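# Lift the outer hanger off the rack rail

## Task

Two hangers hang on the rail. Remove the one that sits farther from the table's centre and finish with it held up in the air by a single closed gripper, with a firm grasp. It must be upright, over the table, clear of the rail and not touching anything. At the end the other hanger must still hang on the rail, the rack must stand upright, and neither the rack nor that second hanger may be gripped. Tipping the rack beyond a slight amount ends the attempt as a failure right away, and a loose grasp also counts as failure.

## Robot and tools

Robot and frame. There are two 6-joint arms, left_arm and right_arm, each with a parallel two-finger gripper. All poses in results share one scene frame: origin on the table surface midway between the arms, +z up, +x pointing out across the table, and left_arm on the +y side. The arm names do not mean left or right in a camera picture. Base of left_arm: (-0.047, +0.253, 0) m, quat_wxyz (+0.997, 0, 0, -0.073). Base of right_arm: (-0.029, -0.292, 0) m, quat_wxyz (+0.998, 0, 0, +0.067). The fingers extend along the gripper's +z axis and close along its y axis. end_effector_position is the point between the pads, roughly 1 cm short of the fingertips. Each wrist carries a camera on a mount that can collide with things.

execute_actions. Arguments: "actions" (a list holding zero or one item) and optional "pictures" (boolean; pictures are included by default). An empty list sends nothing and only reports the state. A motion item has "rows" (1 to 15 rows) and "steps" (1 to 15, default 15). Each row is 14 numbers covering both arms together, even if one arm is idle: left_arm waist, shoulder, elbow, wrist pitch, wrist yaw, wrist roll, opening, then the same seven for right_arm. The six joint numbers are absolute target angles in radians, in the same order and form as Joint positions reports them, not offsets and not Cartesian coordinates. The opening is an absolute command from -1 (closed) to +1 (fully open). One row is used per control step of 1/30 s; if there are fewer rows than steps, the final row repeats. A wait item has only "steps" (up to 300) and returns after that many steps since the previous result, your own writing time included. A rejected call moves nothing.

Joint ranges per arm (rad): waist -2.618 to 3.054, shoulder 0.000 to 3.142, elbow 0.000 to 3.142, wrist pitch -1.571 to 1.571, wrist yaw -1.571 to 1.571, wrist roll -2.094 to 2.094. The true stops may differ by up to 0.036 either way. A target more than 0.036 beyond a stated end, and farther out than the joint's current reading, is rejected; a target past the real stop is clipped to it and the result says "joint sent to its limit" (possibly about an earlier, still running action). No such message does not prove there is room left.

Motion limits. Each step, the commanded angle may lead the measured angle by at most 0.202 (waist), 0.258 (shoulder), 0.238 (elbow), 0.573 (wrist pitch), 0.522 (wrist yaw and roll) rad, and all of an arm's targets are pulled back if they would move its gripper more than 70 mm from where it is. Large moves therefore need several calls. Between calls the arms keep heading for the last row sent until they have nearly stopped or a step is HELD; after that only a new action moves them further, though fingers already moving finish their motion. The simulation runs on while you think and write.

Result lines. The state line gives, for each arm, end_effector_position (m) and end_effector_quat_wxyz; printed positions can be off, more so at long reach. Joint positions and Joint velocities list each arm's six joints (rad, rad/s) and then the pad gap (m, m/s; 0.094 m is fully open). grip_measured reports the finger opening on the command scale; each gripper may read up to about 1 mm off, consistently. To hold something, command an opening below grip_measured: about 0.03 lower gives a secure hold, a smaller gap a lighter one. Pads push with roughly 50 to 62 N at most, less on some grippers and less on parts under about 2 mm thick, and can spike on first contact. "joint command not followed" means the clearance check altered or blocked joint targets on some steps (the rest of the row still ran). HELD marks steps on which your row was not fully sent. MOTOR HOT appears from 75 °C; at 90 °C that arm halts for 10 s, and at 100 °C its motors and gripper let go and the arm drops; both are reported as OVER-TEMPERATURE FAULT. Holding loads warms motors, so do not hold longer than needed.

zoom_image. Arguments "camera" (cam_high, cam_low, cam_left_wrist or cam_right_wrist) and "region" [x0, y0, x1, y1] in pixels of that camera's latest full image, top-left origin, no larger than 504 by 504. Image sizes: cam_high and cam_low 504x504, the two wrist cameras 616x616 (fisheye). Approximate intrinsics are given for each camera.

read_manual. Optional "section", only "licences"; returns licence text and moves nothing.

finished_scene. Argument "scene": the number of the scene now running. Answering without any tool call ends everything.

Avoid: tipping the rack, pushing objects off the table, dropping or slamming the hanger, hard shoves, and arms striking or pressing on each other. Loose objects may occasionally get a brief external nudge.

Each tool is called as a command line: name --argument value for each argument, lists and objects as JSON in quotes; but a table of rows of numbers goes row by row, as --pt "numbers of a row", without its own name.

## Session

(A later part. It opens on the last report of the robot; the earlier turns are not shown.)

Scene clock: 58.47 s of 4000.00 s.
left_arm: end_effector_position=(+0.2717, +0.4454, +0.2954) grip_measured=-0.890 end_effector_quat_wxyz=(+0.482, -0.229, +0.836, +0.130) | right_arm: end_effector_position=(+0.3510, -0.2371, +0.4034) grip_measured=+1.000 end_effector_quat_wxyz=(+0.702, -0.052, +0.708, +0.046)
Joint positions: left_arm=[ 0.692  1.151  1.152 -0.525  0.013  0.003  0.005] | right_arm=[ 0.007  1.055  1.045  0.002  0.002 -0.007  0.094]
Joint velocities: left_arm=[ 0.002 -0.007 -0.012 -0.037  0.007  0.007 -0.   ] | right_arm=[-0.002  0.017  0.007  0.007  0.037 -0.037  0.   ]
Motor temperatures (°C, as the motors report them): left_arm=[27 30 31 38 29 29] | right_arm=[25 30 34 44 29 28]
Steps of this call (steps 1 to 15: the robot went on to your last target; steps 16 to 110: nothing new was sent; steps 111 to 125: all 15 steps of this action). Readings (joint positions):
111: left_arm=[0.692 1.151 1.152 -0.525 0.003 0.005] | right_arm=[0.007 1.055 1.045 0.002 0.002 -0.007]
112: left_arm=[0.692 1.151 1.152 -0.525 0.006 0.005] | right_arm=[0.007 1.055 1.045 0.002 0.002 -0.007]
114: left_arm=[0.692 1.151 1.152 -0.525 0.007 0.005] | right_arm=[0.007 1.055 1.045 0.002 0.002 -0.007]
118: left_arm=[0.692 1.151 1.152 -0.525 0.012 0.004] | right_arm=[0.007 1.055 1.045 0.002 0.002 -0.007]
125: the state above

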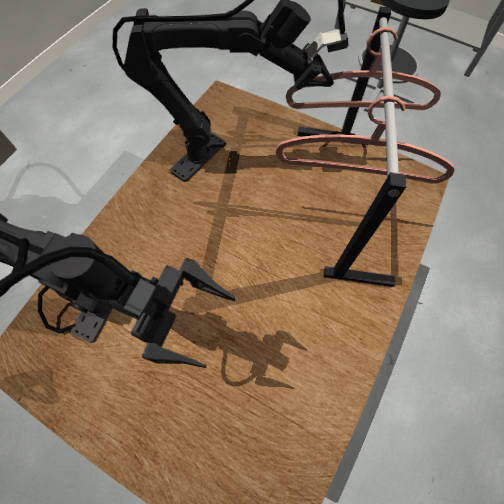

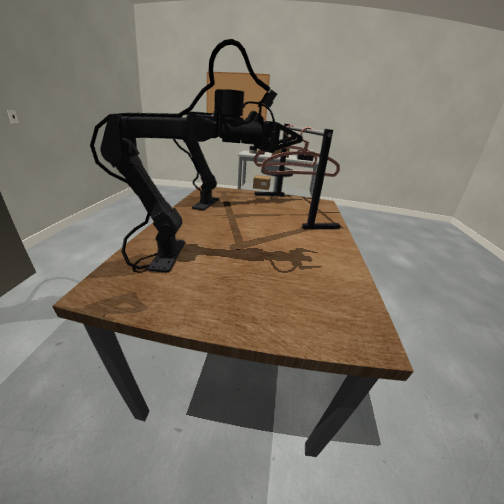

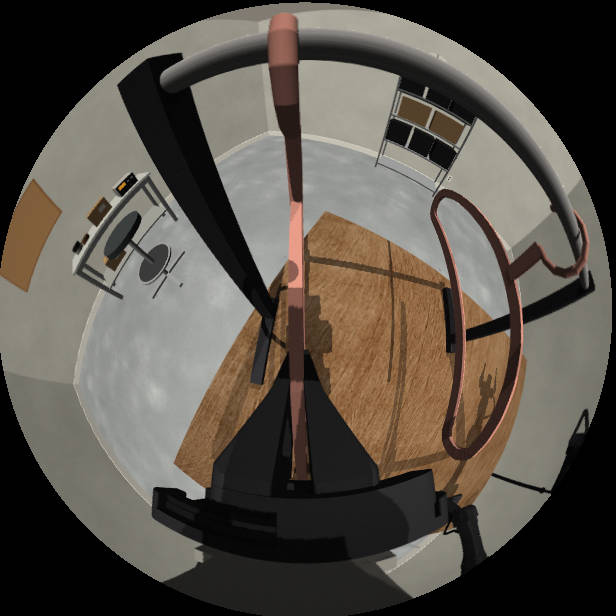

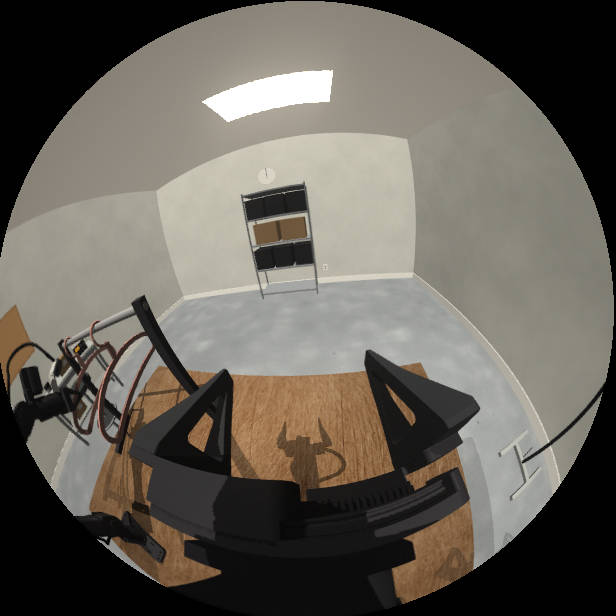

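execute_actions --actions '[{"rows":[[0.7,1.14,1.17,-0.52,0.04,0,-0.94,0.007,1.055,1.045,0,0,0,1],[0.7,1.14,1.18,-0.53,0.04,0,-0.94,0.007,1.055,1.045,0,0,0,1],[0.7,1.14,1.19,-0.54,0.04,0,-0.94,0.007,1.055,1.045,0,0,0,1],[0.7,1.14,1.20,-0.55,0.04,0,-0.94,0.007,1.055,1.045,0,0,0,1],[0.7,1.14,1.21,-0.565,0.04,0,-0.94,0.007,1.055,1.045,0,0,0,1],[0.7,1.14,1.22,-0.58,0.04,0,-0.94,0.007,1.055,1.045,0,0,0,1],[0.7,1.14,1.23,-0.595,0.04,0,-0.94,0.007,1.055,1.045,0,0,0,1],[0.7,1.14,1.24,-0.61,0.04,0,-0.94,0.007,1.055,1.045,0,0,0,1],[0.7,1.14,1.25,-0.62,0.04,0,-0.94,0.007,1.055,1.045,0,0,0,1],[0.7,1.14,1.255,-0.625,0.04,0,-0.94,0.007,1.055,1.045,0,0,0,1]],"steps":15}]'

zoom_image --camera "cam_high" --region '[260, 0, 460, 140]'

zoom_image --camera "cam_right_wrist" --region '[20, 310, 140, 430]'

Scene clock: 65.27 s of 4000.00 s.
left_arm: end_effector_position=(+0.2661, +0.4392, +0.3058) grip_measured=-0.890 end_effector_quat_wxyz=(+0.473, -0.228, +0.843, +0.121) | right_arm: end_effector_position=(+0.3510, -0.2371, +0.4034) grip_measured=+1.000 end_effector_quat_wxyz=(+0.702, -0.052, +0.708, +0.046)
Joint positions: left_arm=[ 0.692  1.151  1.219 -0.619  0.026  0.002  0.005] | right_arm=[ 0.007  1.055  1.045  0.002  0.002 -0.007  0.094]
Joint velocities: left_arm=[-0.017 -0.012 -0.002 -0.11   0.081  0.022 -0.   ] | right_arm=[-0.007 -0.002 -0.007 -0.007 -0.037 -0.022  0.   ]
Motor temperatures (°C, as the motors report them): left_arm=[27 30 31 38 29 29] | right_arm=[25 30 34 44 29 28]
Steps of this call (steps 1 to 15: the robot went on to your last target; steps 16 to 90: nothing new was sent; then 3.30 s passed at rest; steps 91 to 105: all 15 steps of this action). Readings (joint positions):
91: left_arm=[0.692 1.151 1.152 -0.525 0.014 0.003] | right_arm=[0.007 1.055 1.045 0.002 0.002 -0.007]
92: left_arm=[0.692 1.151 1.152 -0.525 0.015 0.002] | right_arm=[0.007 1.055 1.045 0.002 0.002 -0.007]
94: left_arm=[0.692 1.151 1.154 -0.528 0.018 0.002] | right_arm=[0.007 1.055 1.045 0.002 0.002 -0.007]
98: left_arm=[0.692 1.151 1.183 -0.571 0.023 0.002] | right_arm=[0.007 1.055 1.045 0.002 0.002 -0.007]
105: the state above

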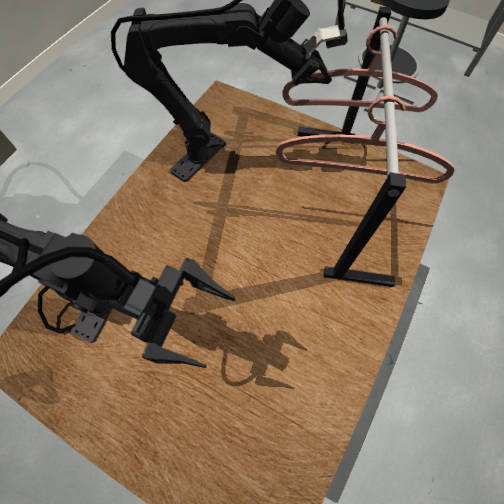

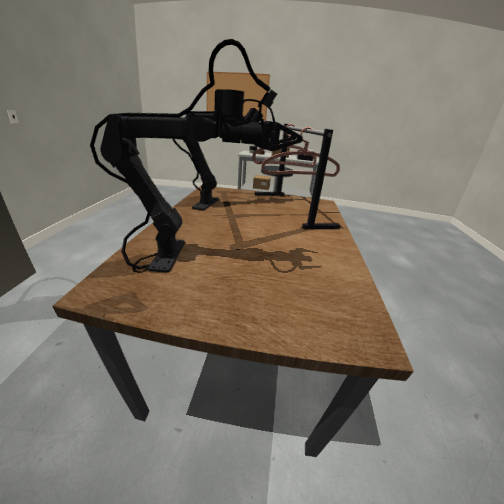

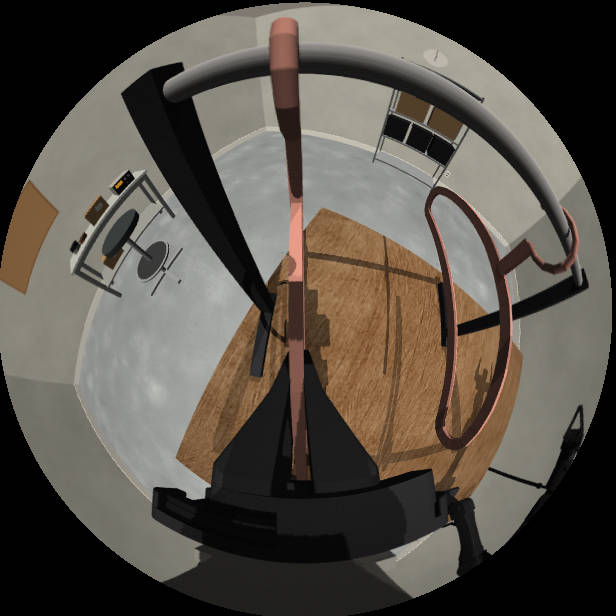

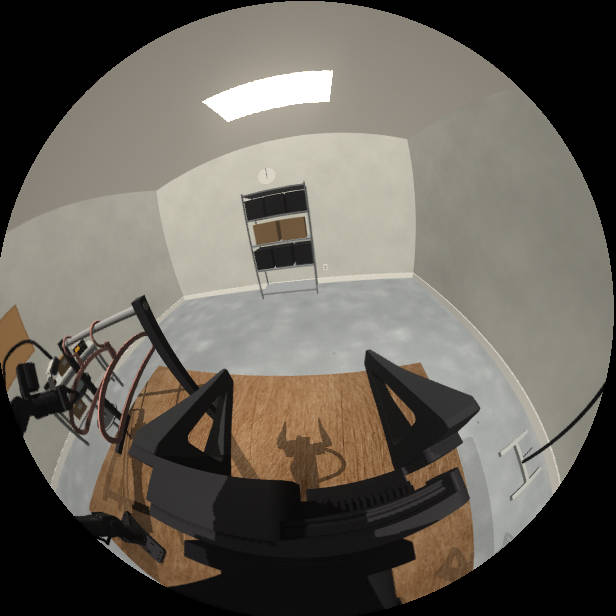

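Region (260, 0, 460, 140) of cam_high's 504x504 image, scaled by 2.520, with more detail than that image has; it fills the top 353 rows of this view, and the rest is white.

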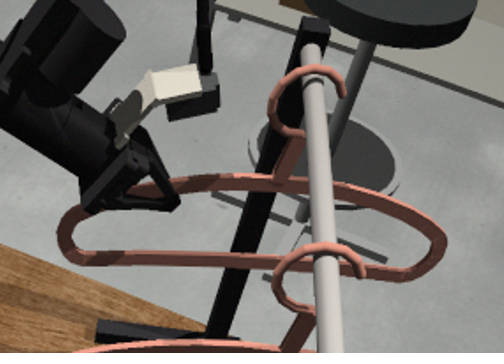

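Region (20, 310, 140, 430) of cam_right_wrist's 616x616 image, scaled by 4.200, with more detail than that image has.

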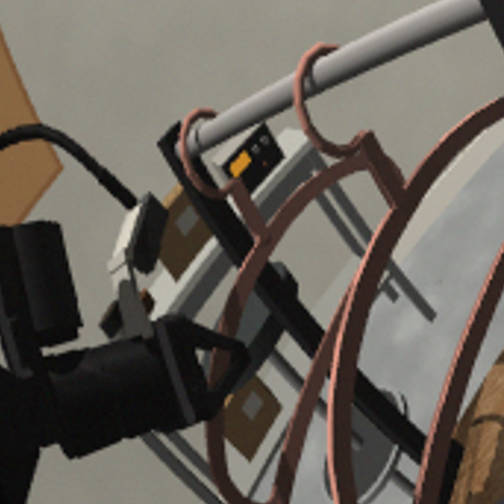

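execute_actions --actions '[]'

zoom_image --camera "cam_high" --region '[320, 0, 440, 84]'

zoom_image --camera "cam_right_wrist" --region '[20, 310, 140, 430]'

Scene clock: 69.57 s of 4000.00 s.
left_arm: end_effector_position=(+0.2643, +0.4380, +0.3024) grip_measured=-0.890 end_effector_quat_wxyz=(+0.466, -0.229, +0.846, +0.119) | right_arm: end_effector_position=(+0.3510, -0.2371, +0.4034) grip_measured=+1.000 end_effector_quat_wxyz=(+0.702, -0.052, +0.708, +0.046)
Joint positions: left_arm=[ 0.692  1.151  1.219 -0.635  0.026  0.002  0.005] | right_arm=[ 0.007  1.055  1.045  0.002  0.002 -0.007  0.094]
Joint velocities: left_arm=[-0.007 -0.002 -0.002  0.007  0.037  0.037 -0.   ] | right_arm=[-0.002  0.002  0.007 -0.051  0.022  0.051  0.   ]
Motor temperatures (°C, as the motors report them): left_arm=[27 30 32 38 29 29] | right_arm=[25 30 34 44 29 28]
Steps of this call (steps 1 to 30: the robot went on to your last target; steps 31 to 100: nothing new was sent; then 0.97 s passed at rest). Readings (joint positions):
1: left_arm=[0.692 1.151 1.219 -0.623 0.026 0.002] | right_arm=[0.007 1.055 1.045 0.002 0.002 -0.007]
2: left_arm=[0.692 1.151 1.219 -0.627 0.026 0.002] | right_arm=[0.007 1.055 1.045 0.002 0.002 -0.007]
4: left_arm=[0.692 1.151 1.219 -0.632 0.026 0.002] | right_arm=[0.007 1.055 1.045 0.002 0.002 -0.007]
8: left_arm=[0.692 1.151 1.219 -0.635 0.026 0.002] | right_arm=[0.007 1.055 1.045 0.002 0.002 -0.007]
100: the state above
All arms were judged still, so your last target was given up. Only a new action makes them travel on or press farther. Fingers that are still opening or closing keep moving.

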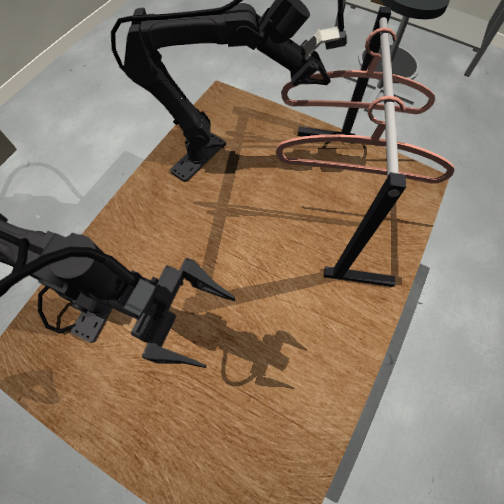

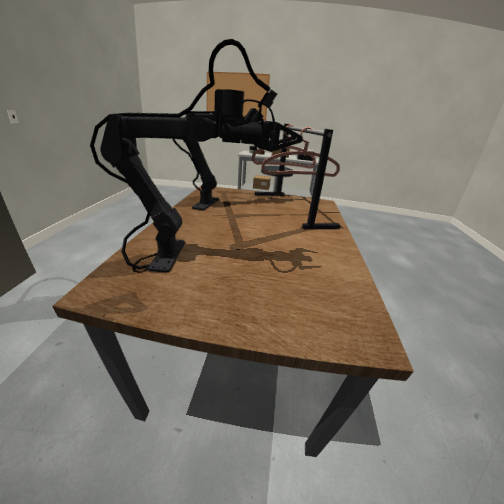

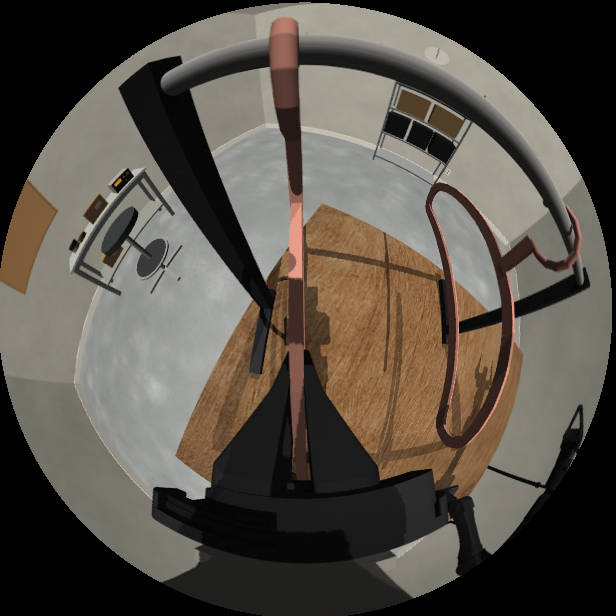

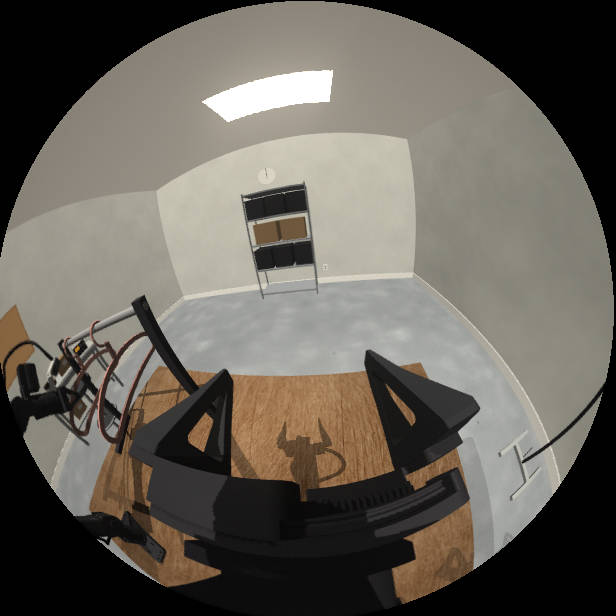

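Region (320, 0, 440, 84) of cam_high's 504x504 image, scaled by 4.200, with more detail than that image has; it fills the top 353 rows of this view, and the rest is white.

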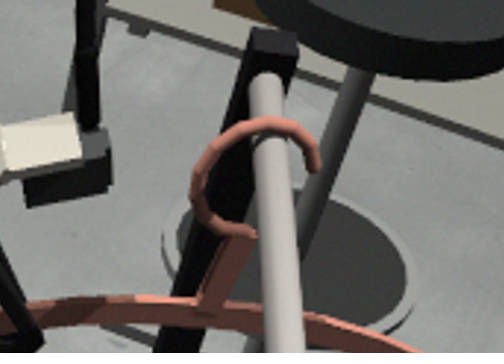

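Region (20, 310, 140, 430) of cam_right_wrist's 616x616 image, scaled by 4.200, with more detail than that image has.

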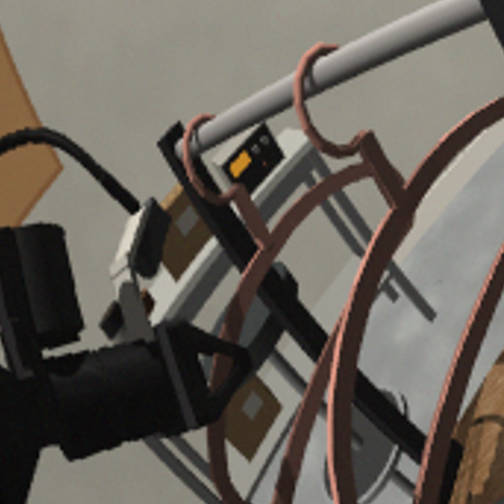

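execute_actions --actions '[{"rows":[[0.7,1.14,1.262,-0.62,0.04,0,-0.94,0.007,1.055,1.045,0,0,0,1],[0.7,1.14,1.268,-0.62,0.04,0,-0.94,0.007,1.055,1.045,0,0,0,1],[0.7,1.14,1.274,-0.62,0.04,0,-0.94,0.007,1.055,1.045,0,0,0,1],[0.7,1.14,1.28,-0.62,0.04,0,-0.94,0.007,1.055,1.045,0,0,0,1],[0.7,1.14,1.286,-0.62,0.04,0,-0.94,0.007,1.055,1.045,0,0,0,1],[0.7,1.14,1.292,-0.62,0.04,0,-0.94,0.007,1.055,1.045,0,0,0,1],[0.7,1.14,1.298,-0.62,0.04,0,-0.94,0.007,1.055,1.045,0,0,0,1]],"steps":15}]'

zoom_image --camera "cam_high" --region '[320, 0, 440, 84]'

zoom_image --camera "cam_right_wrist" --region '[40, 320, 110, 390]'

Scene clock: 79.30 s of 4000.00 s.
left_arm: end_effector_position=(+0.2653, +0.4386, +0.3206) grip_measured=-0.890 end_effector_quat_wxyz=(+0.481, -0.226, +0.838, +0.123) | right_arm: end_effector_position=(+0.3510, -0.2371, +0.4034) grip_measured=+1.000 end_effector_quat_wxyz=(+0.702, -0.052, +0.708, +0.046)
Joint positions: left_arm=[ 0.692  1.151  1.262 -0.643  0.026  0.002  0.005] | right_arm=[ 0.007  1.055  1.045  0.002  0.002 -0.007  0.094]
Joint velocities: left_arm=[-0.017 -0.017 -0.002  0.007 -0.022 -0.022 -0.   ] | right_arm=[ 0.027 -0.007 -0.007 -0.095  0.022  0.007  0.   ]
Motor temperatures (°C, as the motors report them): left_arm=[27 30 32 38 29 29] | right_arm=[25 30 34 45 29 28]
Steps of this call (steps 1 to 90: nothing new was sent; then 6.23 s passed at rest; steps 91 to 105: all 15 steps of this action). Readings (joint positions):
91: left_arm=[0.692 1.151 1.219 -0.635 0.026 0.002] | right_arm=[0.007 1.055 1.045 0.002 0.002 -0.007]
92: left_arm=[0.692 1.151 1.219 -0.635 0.026 0.002] | right_arm=[0.007 1.055 1.045 0.002 0.002 -0.007]
94: left_arm=[0.692 1.151 1.225 -0.639 0.026 0.002] | right_arm=[0.007 1.055 1.045 0.002 0.002 -0.007]
98: left_arm=[0.692 1.151 1.251 -0.643 0.026 0.002] | right_arm=[0.007 1.055 1.045 0.002 0.002 -0.007]
105: the state above

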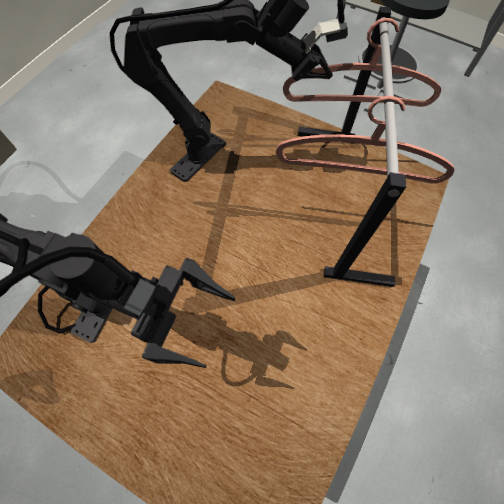

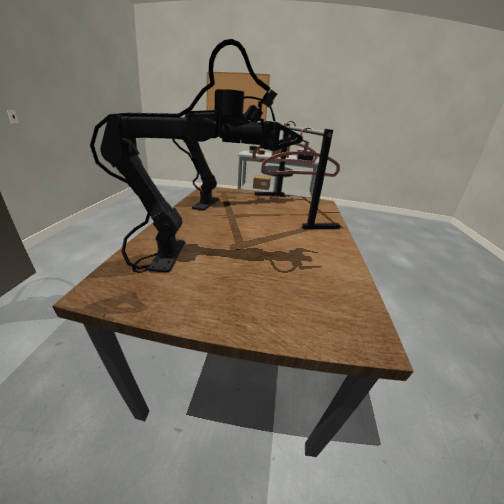

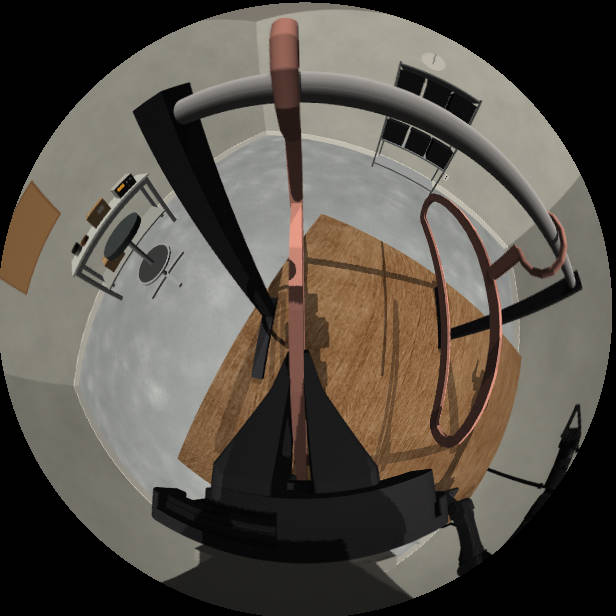

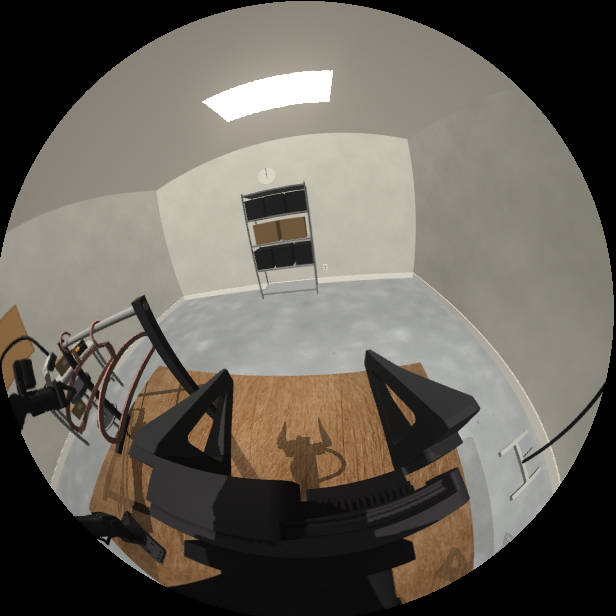

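Region (320, 0, 440, 84) of cam_high's 504x504 image, scaled by 4.200, with more detail than that image has; it fills the top 353 rows of this view, and the rest is white.

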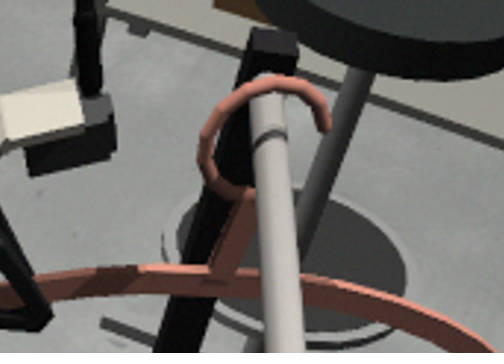

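Region (40, 320, 110, 390) of cam_right_wrist's 616x616 image, scaled by 7.200, with more detail than that image has.

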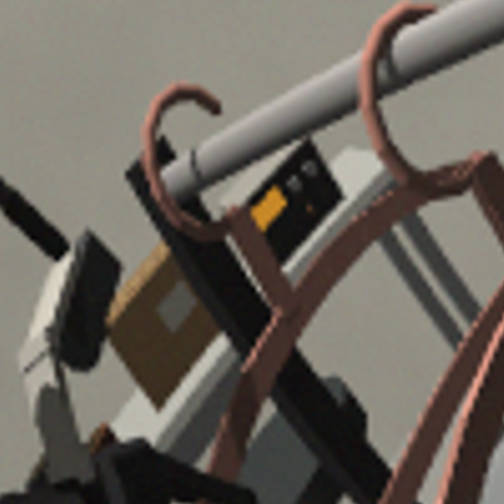

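execute_actions --actions '[{"rows":[[0.7,1.13,1.298,-0.63,0.04,0,-0.94,0.007,1.055,1.045,0,0,0,1],[0.7,1.12,1.298,-0.64,0.04,0,-0.94,0.007,1.055,1.045,0,0,0,1],[0.7,1.112,1.298,-0.65,0.04,0,-0.94,0.007,1.055,1.045,0,0,0,1],[0.7,1.105,1.298,-0.655,0.04,0,-0.94,0.007,1.055,1.045,0,0,0,1],[0.7,1.098,1.298,-0.66,0.04,0,-0.94,0.007,1.055,1.045,0,0,0,1],[0.7,1.092,1.298,-0.665,0.04,0,-0.94,0.007,1.055,1.045,0,0,0,1]],"steps":15}]'

zoom_image --camera "cam_high" --region '[320, 0, 440, 84]'

zoom_image --camera "cam_right_wrist" --region '[40, 320, 110, 390]'

Scene clock: 89.93 s of 4000.00 s.
left_arm: end_effector_position=(+0.2557, +0.4328, +0.3248) grip_measured=-0.890 end_effector_quat_wxyz=(+0.481, -0.226, +0.838, +0.123) | right_arm: end_effector_position=(+0.3510, -0.2371, +0.4034) grip_measured=+1.000 end_effector_quat_wxyz=(+0.702, -0.052, +0.708, +0.046)
Joint positions: left_arm=[ 0.692  1.117  1.262 -0.677  0.026  0.002  0.005] | right_arm=[ 0.007  1.055  1.045  0.002  0.002 -0.007  0.094]
Joint velocities: left_arm=[-0.022 -0.002  0.002 -0.081 -0.037 -0.066 -0.002] | right_arm=[ 0.007 -0.022  0.002  0.051  0.007 -0.007  0.   ]
Motor temperatures (°C, as the motors report them): left_arm=[27 30 32 38 29 29] | right_arm=[25 30 34 45 29 28]
Steps of this call (steps 1 to 15: the robot went on to your last target; steps 16 to 90: nothing new was sent; then 7.13 s passed at rest; steps 91 to 105: all 15 steps of this action). Readings (joint positions):
91: left_arm=[0.692 1.151 1.262 -0.643 0.026 0.002] | right_arm=[0.007 1.055 1.045 0.002 0.002 -0.007]
92: left_arm=[0.692 1.151 1.262 -0.644 0.026 0.002] | right_arm=[0.007 1.055 1.045 0.002 0.002 -0.007]
94: left_arm=[0.692 1.148 1.262 -0.651 0.026 0.002] | right_arm=[0.007 1.055 1.045 0.002 0.002 -0.007]
98: left_arm=[0.692 1.128 1.262 -0.671 0.026 0.002] | right_arm=[0.007 1.055 1.045 0.002 0.002 -0.007]
105: the state above

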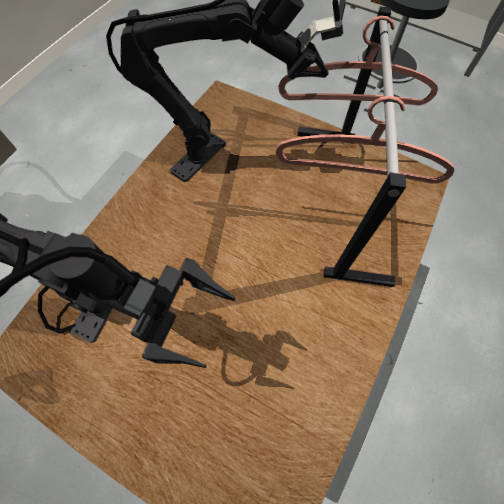

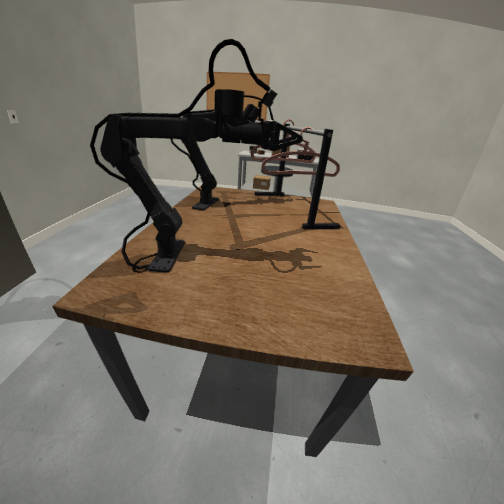

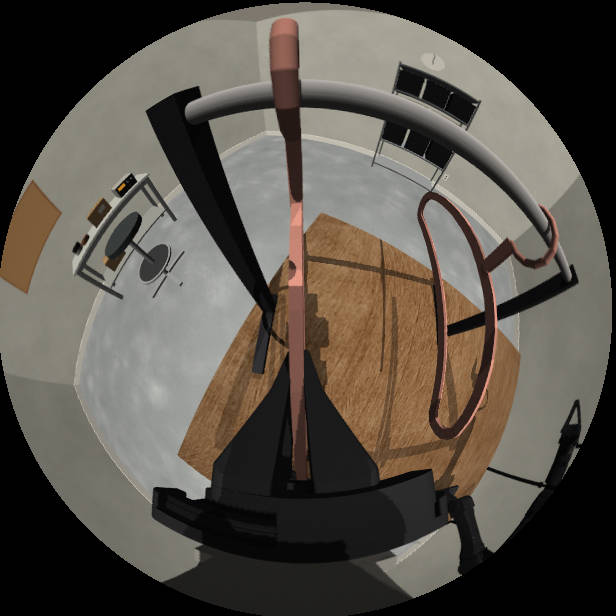

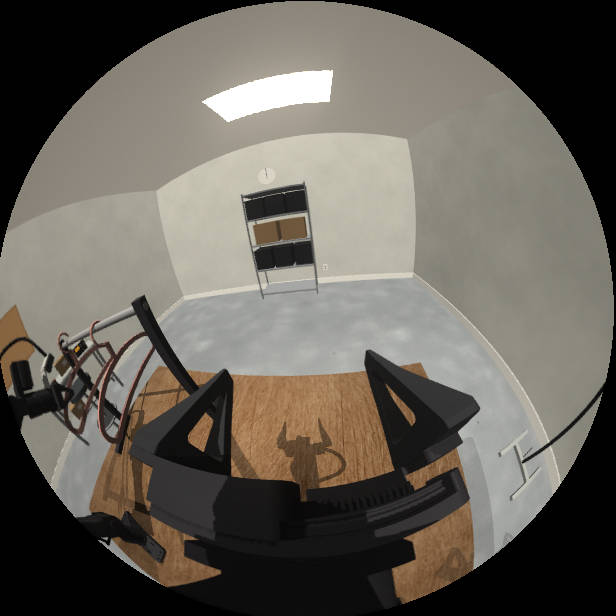

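Region (320, 0, 440, 84) of cam_high's 504x504 image, scaled by 4.200, with more detail than that image has; it fills the top 353 rows of this view, and the rest is white.

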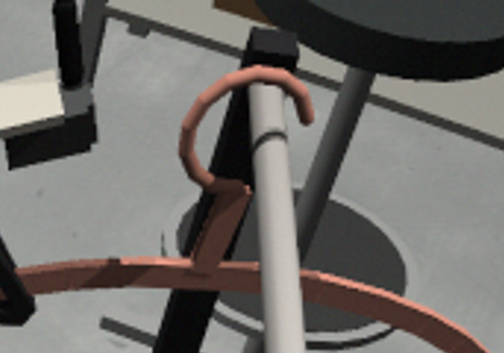

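Region (40, 320, 110, 390) of cam_right_wrist's 616x616 image, scaled by 7.200, with more detail than that image has.

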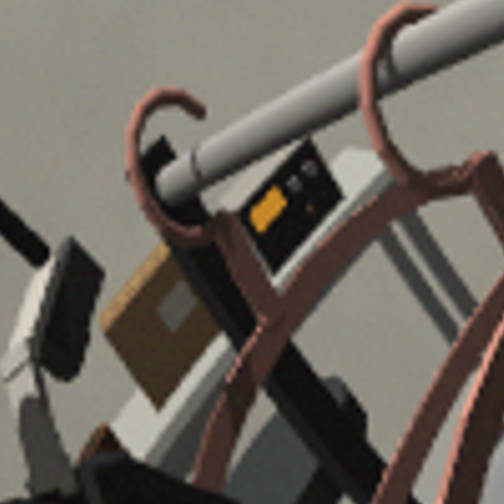

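execute_actions --actions '[{"rows":[[0.7,1.085,1.30,-0.66,0.04,0,-0.94,0.007,1.055,1.045,0,0,0,1],[0.7,1.078,1.30,-0.66,0.04,0,-0.94,0.007,1.055,1.045,0,0,0,1],[0.7,1.071,1.30,-0.66,0.04,0,-0.94,0.007,1.055,1.045,0,0,0,1],[0.7,1.064,1.30,-0.66,0.04,0,-0.94,0.007,1.055,1.045,0,0,0,1],[0.7,1.057,1.30,-0.66,0.04,0,-0.94,0.007,1.055,1.045,0,0,0,1],[0.7,1.05,1.30,-0.66,0.04,0,-0.94,0.007,1.055,1.045,0,0,0,1]],"steps":15}]'

zoom_image --camera "cam_high" --region '[320, 0, 440, 84]'

zoom_image --camera "cam_right_wrist" --region '[40, 320, 110, 390]'

Scene clock: 97.20 s of 4000.00 s.
left_arm: end_effector_position=(+0.2469, +0.4275, +0.3385) grip_measured=-0.890 end_effector_quat_wxyz=(+0.498, -0.223, +0.828, +0.128) | right_arm: end_effector_position=(+0.3510, -0.2371, +0.4034) grip_measured=+1.000 end_effector_quat_wxyz=(+0.702, -0.052, +0.708, +0.046)
Joint positions: left_arm=[ 0.692  1.072  1.262 -0.682  0.026  0.002  0.005] | right_arm=[ 0.007  1.055  1.045  0.002  0.002 -0.007  0.094]
Joint velocities: left_arm=[-0.017 -0.002 -0.017 -0.007 -0.007 -0.051  0.   ] | right_arm=[-0.017  0.002 -0.002  0.022  0.022  0.007  0.   ]
Motor temperatures (°C, as the motors report them): left_arm=[27 30 32 38 29 29] | right_arm=[25 30 34 45 29 28]
Steps of this call (steps 1 to 15: the robot went on to your last target; steps 16 to 90: nothing new was sent; then 3.77 s passed at rest; steps 91 to 105: all 15 steps of this action). Readings (joint positions):
91: left_arm=[0.692 1.117 1.262 -0.680 0.026 0.002] | right_arm=[0.007 1.055 1.045 0.002 0.002 -0.007]
92: left_arm=[0.692 1.117 1.262 -0.680 0.026 0.002] | right_arm=[0.007 1.055 1.045 0.002 0.002 -0.007]
94: left_arm=[0.692 1.112 1.262 -0.681 0.026 0.002] | right_arm=[0.007 1.055 1.045 0.002 0.002 -0.007]
98: left_arm=[0.692 1.085 1.262 -0.682 0.026 0.002] | right_arm=[0.007 1.055 1.045 0.002 0.002 -0.007]
105: the state above

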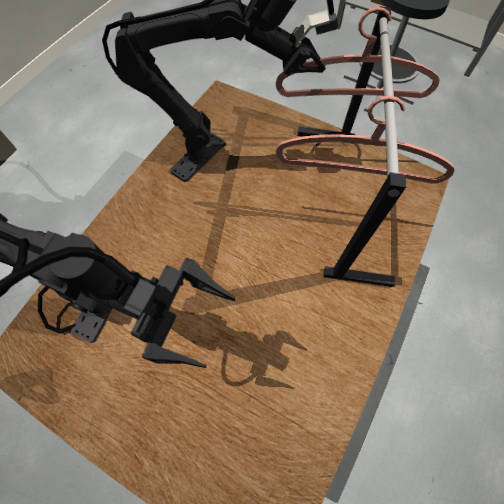

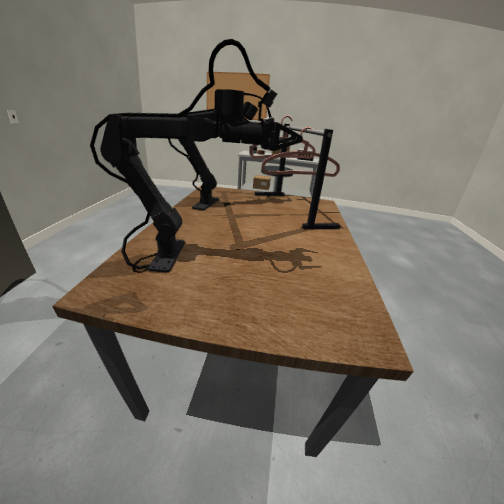

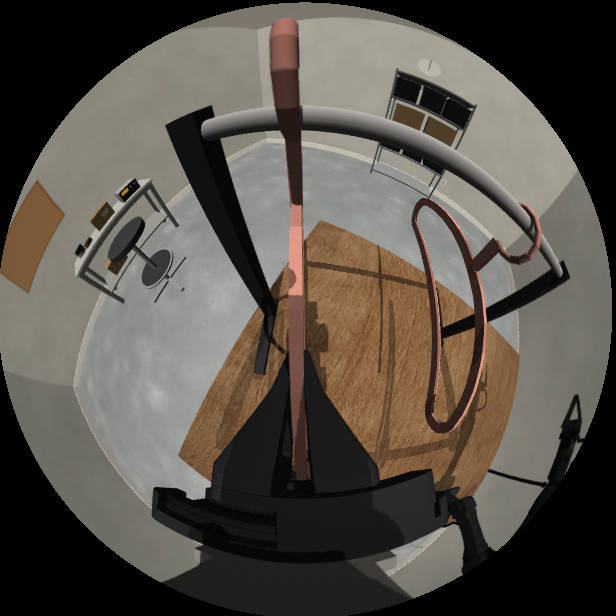

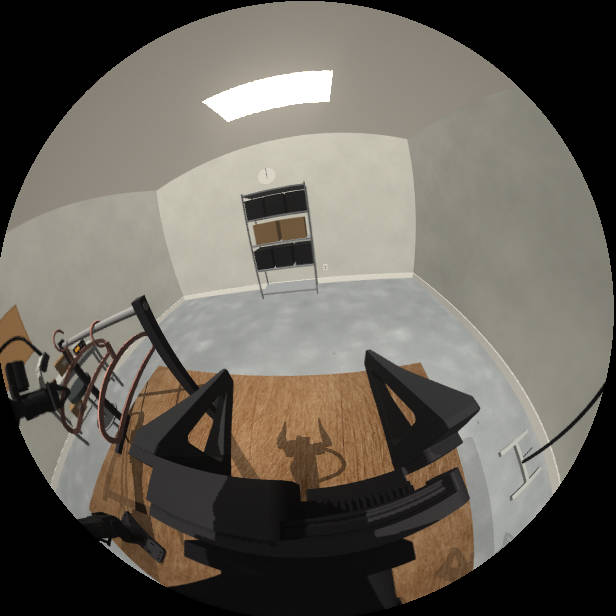

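Region (320, 0, 440, 84) of cam_high's 504x504 image, scaled by 4.200, with more detail than that image has; it fills the top 353 rows of this view, and the rest is white.

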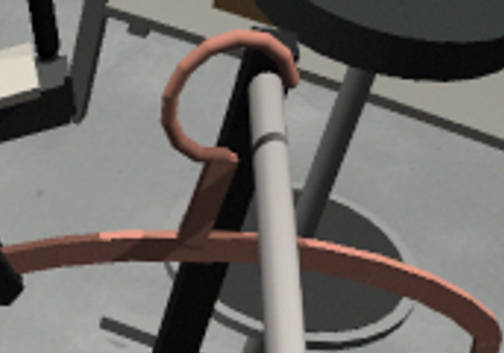

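Region (40, 320, 110, 390) of cam_right_wrist's 616x616 image, scaled by 7.200, with more detail than that image has.

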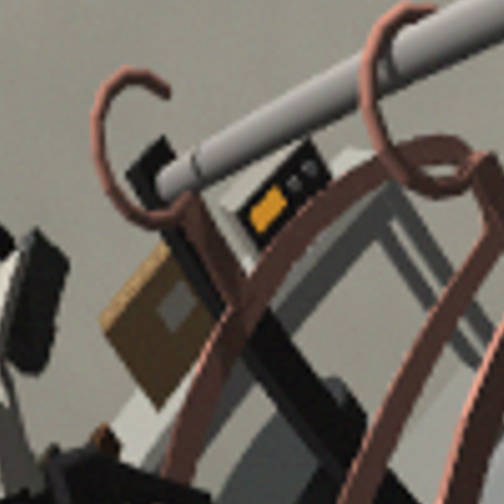

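execute_actions --actions '[{"rows":[[0.7,1.044,1.301,-0.715,0.04,0,-0.94,0.007,1.055,1.045,0,0,0,1],[0.7,1.032,1.302,-0.735,0.04,0,-0.94,0.007,1.055,1.045,0,0,0,1],[0.7,1.018,1.304,-0.757,0.04,0,-0.94,0.007,1.055,1.045,0,0,0,1],[0.7,1.0,1.306,-0.78,0.04,0,-0.94,0.007,1.055,1.045,0,0,0,1],[0.7,0.979,1.309,-0.805,0.04,0,-0.94,0.007,1.055,1.045,0,0,0,1],[0.7,0.959,1.312,-0.83,0.04,0,-0.94,0.007,1.055,1.045,0,0,0,1],[0.7,0.938,1.314,-0.855,0.04,0,-0.94,0.007,1.055,1.045,0,0,0,1],[0.7,0.917,1.317,-0.88,0.04,0,-0.94,0.007,1.055,1.045,0,0,0,1],[0.7,0.897,1.32,-0.905,0.04,0,-0.94,0.007,1.055,1.045,0,0,0,1],[0.7,0.876,1.322,-0.93,0.04,0,-0.94,0.007,1.055,1.045,0,0,0,1],[0.7,0.855,1.325,-0.955,0.04,0,-0.94,0.007,1.055,1.045,0,0,0,1],[0.7,0.835,1.327,-0.98,0.04,0,-0.94,0.007,1.055,1.045,0,0,0,1],[0.7,0.814,1.33,-1.005,0.04,0,-0.94,0.007,1.055,1.045,0,0,0,1],[0.7,0.793,1.333,-1.03,0.04,0,-0.94,0.007,1.055,1.045,0,0,0,1],[0.7,0.773,1.335,-1.055,0.04,0,-0.94,0.007,1.055,1.045,0,0,0,1]],"steps":15}]'

Scene clock: 118.90 s of 4000.00 s.
left_arm: end_effector_position=(+0.1693, +0.3805, +0.3591) grip_measured=-0.890 end_effector_quat_wxyz=(+0.496, -0.224, +0.829, +0.127) | right_arm: end_effector_position=(+0.3510, -0.2371, +0.4034) grip_measured=+1.000 end_effector_quat_wxyz=(+0.702, -0.052, +0.708, +0.046)
Joint positions: left_arm=[ 0.692  0.828  1.297 -0.965  0.026  0.002  0.005] | right_arm=[ 0.007  1.055  1.045  0.002  0.002 -0.007  0.094]
Joint velocities: left_arm=[ 0.007 -0.632  0.115 -0.696  0.037  0.051 -0.   ] | right_arm=[-0.022  0.007 -0.012  0.022  0.022  0.007  0.   ]
Motor temperatures (°C, as the motors report them): left_arm=[27 30 33 39 29 29] | right_arm=[25 30 34 46 29 28]
Steps of this call (steps 1 to 15: the robot went on to your last target; steps 16 to 90: nothing new was sent; then 18.20 s passed at rest; steps 91 to 105: all 15 steps of this action). Readings (joint positions):
91: left_arm=[0.692 1.072 1.262 -0.686 0.026 0.002] | right_arm=[0.007 1.055 1.045 0.002 0.002 -0.007]
92: left_arm=[0.692 1.070 1.262 -0.694 0.026 0.002] | right_arm=[0.007 1.055 1.045 0.002 0.002 -0.007]
94: left_arm=[0.692 1.061 1.262 -0.725 0.026 0.002] | right_arm=[0.007 1.055 1.045 0.002 0.002 -0.007]
98: left_arm=[0.692 0.994 1.262 -0.809 0.026 0.002] | right_arm=[0.007 1.055 1.045 0.002 0.002 -0.007]
105: the state above

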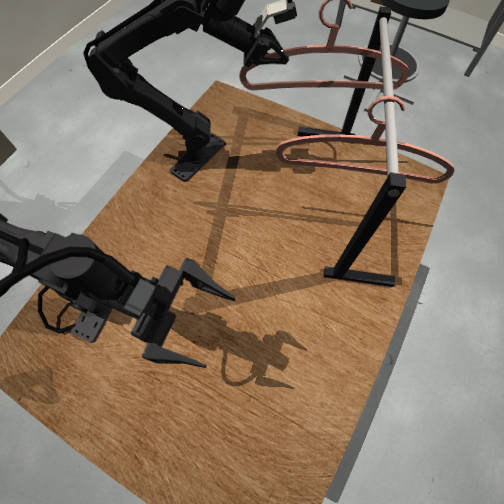

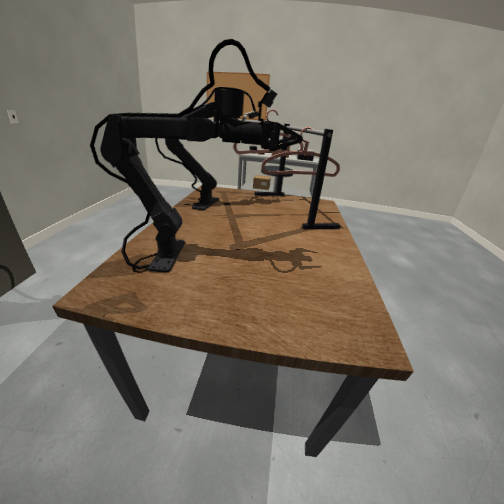

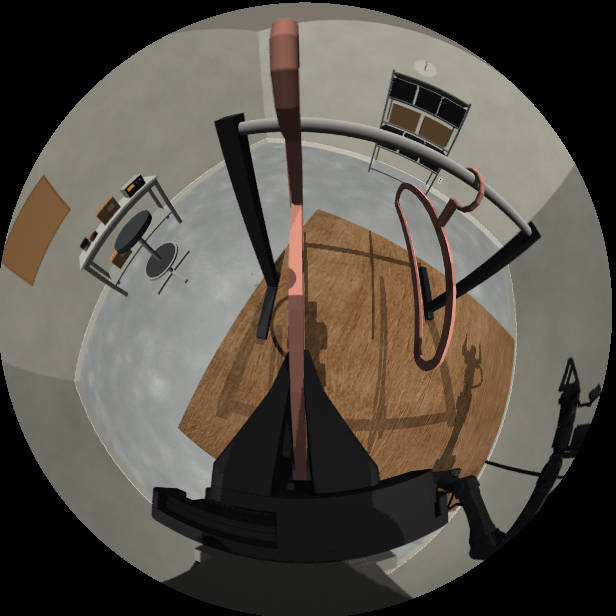

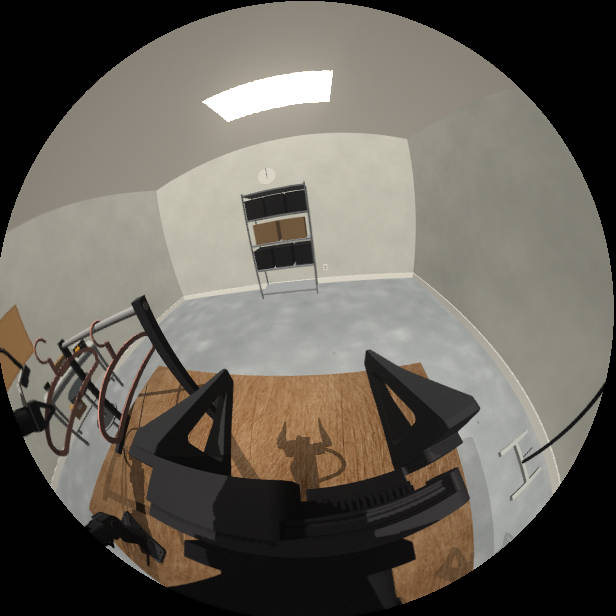

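execute_actions --actions '[{"rows":[[0.7,0.75,1.338,-1.08,0.04,0,-0.94,0.007,1.055,1.045,0,0,0,1],[0.7,0.727,1.341,-1.107,0.04,0,-0.94,0.007,1.055,1.045,0,0,0,1],[0.7,0.704,1.344,-1.134,0.04,0,-0.94,0.007,1.055,1.045,0,0,0,1],[0.7,0.681,1.347,-1.161,0.04,0,-0.94,0.007,1.055,1.045,0,0,0,1],[0.7,0.658,1.35,-1.188,0.04,0,-0.94,0.007,1.055,1.045,0,0,0,1],[0.7,0.635,1.353,-1.215,0.04,0,-0.94,0.007,1.055,1.045,0,0,0,1],[0.7,0.612,1.356,-1.242,0.04,0,-0.94,0.007,1.055,1.045,0,0,0,1],[0.7,0.589,1.359,-1.269,0.04,0,-0.94,0.007,1.055,1.045,0,0,0,1],[0.7,0.566,1.362,-1.296,0.04,0,-0.94,0.007,1.055,1.045,0,0,0,1],[0.7,0.543,1.365,-1.323,0.04,0,-0.94,0.007,1.055,1.045,0,0,0,1],[0.7,0.52,1.368,-1.348,0.04,0,-0.94,0.007,1.055,1.045,0,0,0,1],[0.7,0.5,1.371,-1.37,0.04,0,-0.94,0.007,1.055,1.045,0,0,0,1],[0.7,0.482,1.373,-1.388,0.04,0,-0.94,0.007,1.055,1.045,0,0,0,1],[0.7,0.468,1.375,-1.4,0.04,0,-0.94,0.007,1.055,1.045,0,0,0,1],[0.7,0.46,1.375,-1.405,0.04,0,-0.94,0.007,1.055,1.045,0,0,0,1]],"steps":15}]' --pictures false

execute_actions --actions '[{"steps":25}]'

Scene clock: 126.03 s of 4000.00 s.
left_arm: end_effector_position=(+0.0582, +0.3130, +0.3501) grip_measured=-0.890 end_effector_quat_wxyz=(+0.499, -0.223, +0.828, +0.128) | right_arm: end_effector_position=(+0.3510, -0.2371, +0.4034) grip_measured=+1.000 end_effector_quat_wxyz=(+0.702, -0.052, +0.708, +0.046)
Joint positions: left_arm=[ 0.692  0.488  1.345 -1.346  0.027  0.002  0.005] | right_arm=[ 0.007  1.055  1.045  0.002  0.002 -0.007  0.094]
Joint velocities: left_arm=[-0.007 -0.51   0.085 -0.593 -0.007 -0.037 -0.   ] | right_arm=[-0.002 -0.002  0.012 -0.051  0.066  0.037  0.   ]
Motor temperatures (°C, as the motors report them): left_arm=[27 30 32 39 29 29] | right_arm=[25 30 34 46 29 28]
Steps of this call (steps 1 to 30: the robot went on to your last target; steps 31 to 100: nothing new was sent; then 3.30 s passed at rest; steps 101 to 115: all 15 steps of this action). Readings (joint positions):
101: left_arm=[0.692 0.776 1.309 -1.072 0.027 0.002] | right_arm=[0.007 1.055 1.045 0.002 0.002 -0.007]
102: left_arm=[0.692 0.774 1.309 -1.077 0.027 0.002] | right_arm=[0.007 1.055 1.045 0.002 0.002 -0.007]
104: left_arm=[0.692 0.755 1.309 -1.102 0.027 0.002] | right_arm=[0.007 1.055 1.045 0.002 0.002 -0.007]
108: left_arm=[0.692 0.661 1.311 -1.184 0.027 0.002] | right_arm=[0.007 1.055 1.045 0.002 0.002 -0.007]
115: the state above

Scene clock: 126.87 s of 4000.00 s.
left_arm: end_effector_position=(+0.0448, +0.3049, +0.3384) grip_measured=-0.890 end_effector_quat_wxyz=(+0.482, -0.226, +0.838, +0.123) | right_arm: end_effector_position=(+0.3510, -0.2371, +0.4034) grip_measured=+1.000 end_effector_quat_wxyz=(+0.702, -0.052, +0.708, +0.046)
Joint positions: left_arm=[ 0.692  0.461  1.35  -1.42   0.027  0.002  0.005] | right_arm=[ 0.007  1.055  1.045  0.002  0.002 -0.007  0.094]
Joint velocities: left_arm=[-0.007  0.002  0.017 -0.081 -0.066  0.007 -0.   ] | right_arm=[ 0.032  0.007 -0.002  0.066  0.022 -0.037  0.   ]
Motor temperatures (°C, as the motors report them): left_arm=[27 30 32 39 29 29] | right_arm=[25 30 34 46 29 28]
Steps of this call (steps 1 to 25: the robot went on to your last target). Readings (joint positions):
1: left_arm=[0.692 0.474 1.348 -1.363 0.027 0.002] | right_arm=[0.007 1.055 1.045 0.002 0.002 -0.007]
2: left_arm=[0.692 0.465 1.349 -1.378 0.027 0.002] | right_arm=[0.007 1.055 1.045 0.002 0.002 -0.007]
4: left_arm=[0.692 0.461 1.350 -1.397 0.027 0.002] | right_arm=[0.007 1.055 1.045 0.002 0.002 -0.007]
8: left_arm=[0.692 0.461 1.350 -1.413 0.027 0.002] | right_arm=[0.007 1.055 1.045 0.002 0.002 -0.007]
25: the state above

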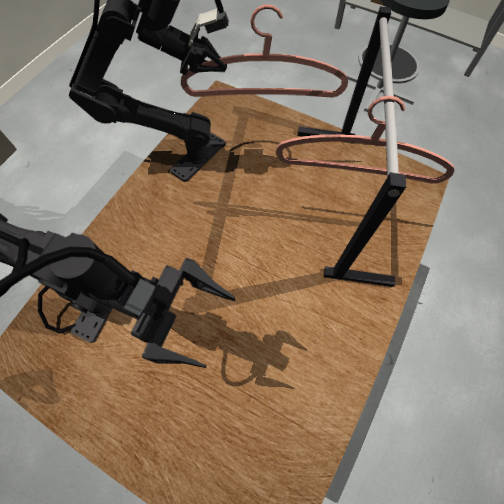

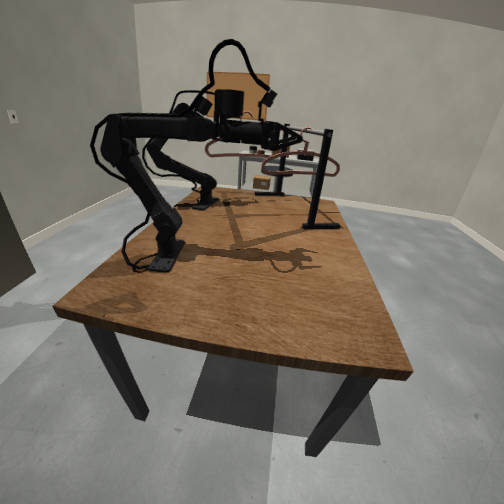

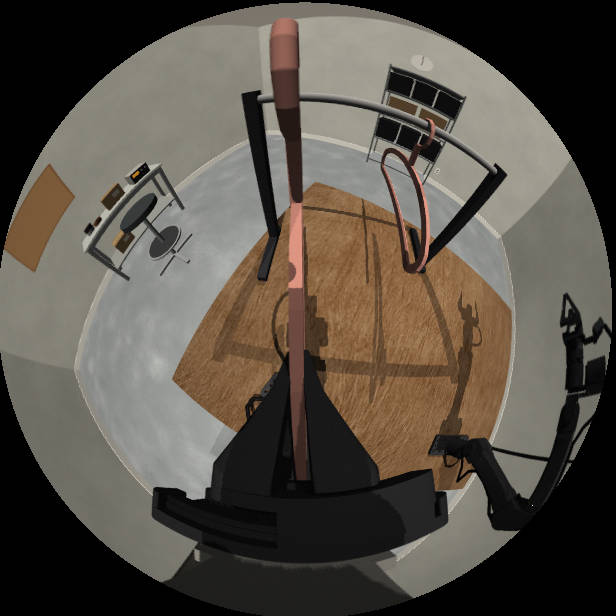

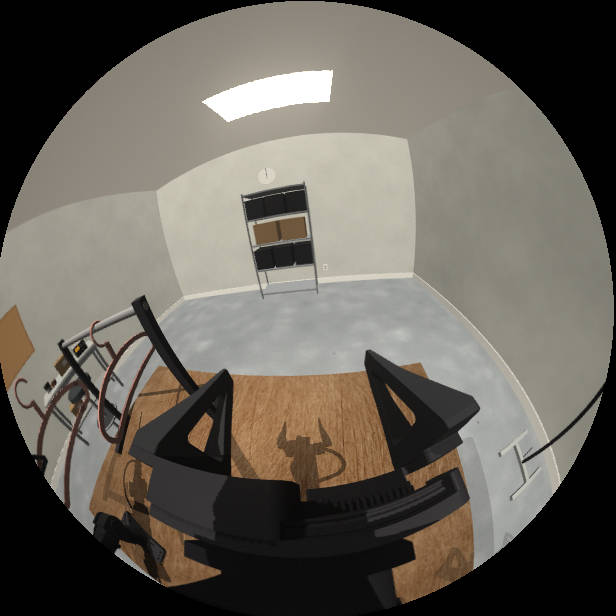

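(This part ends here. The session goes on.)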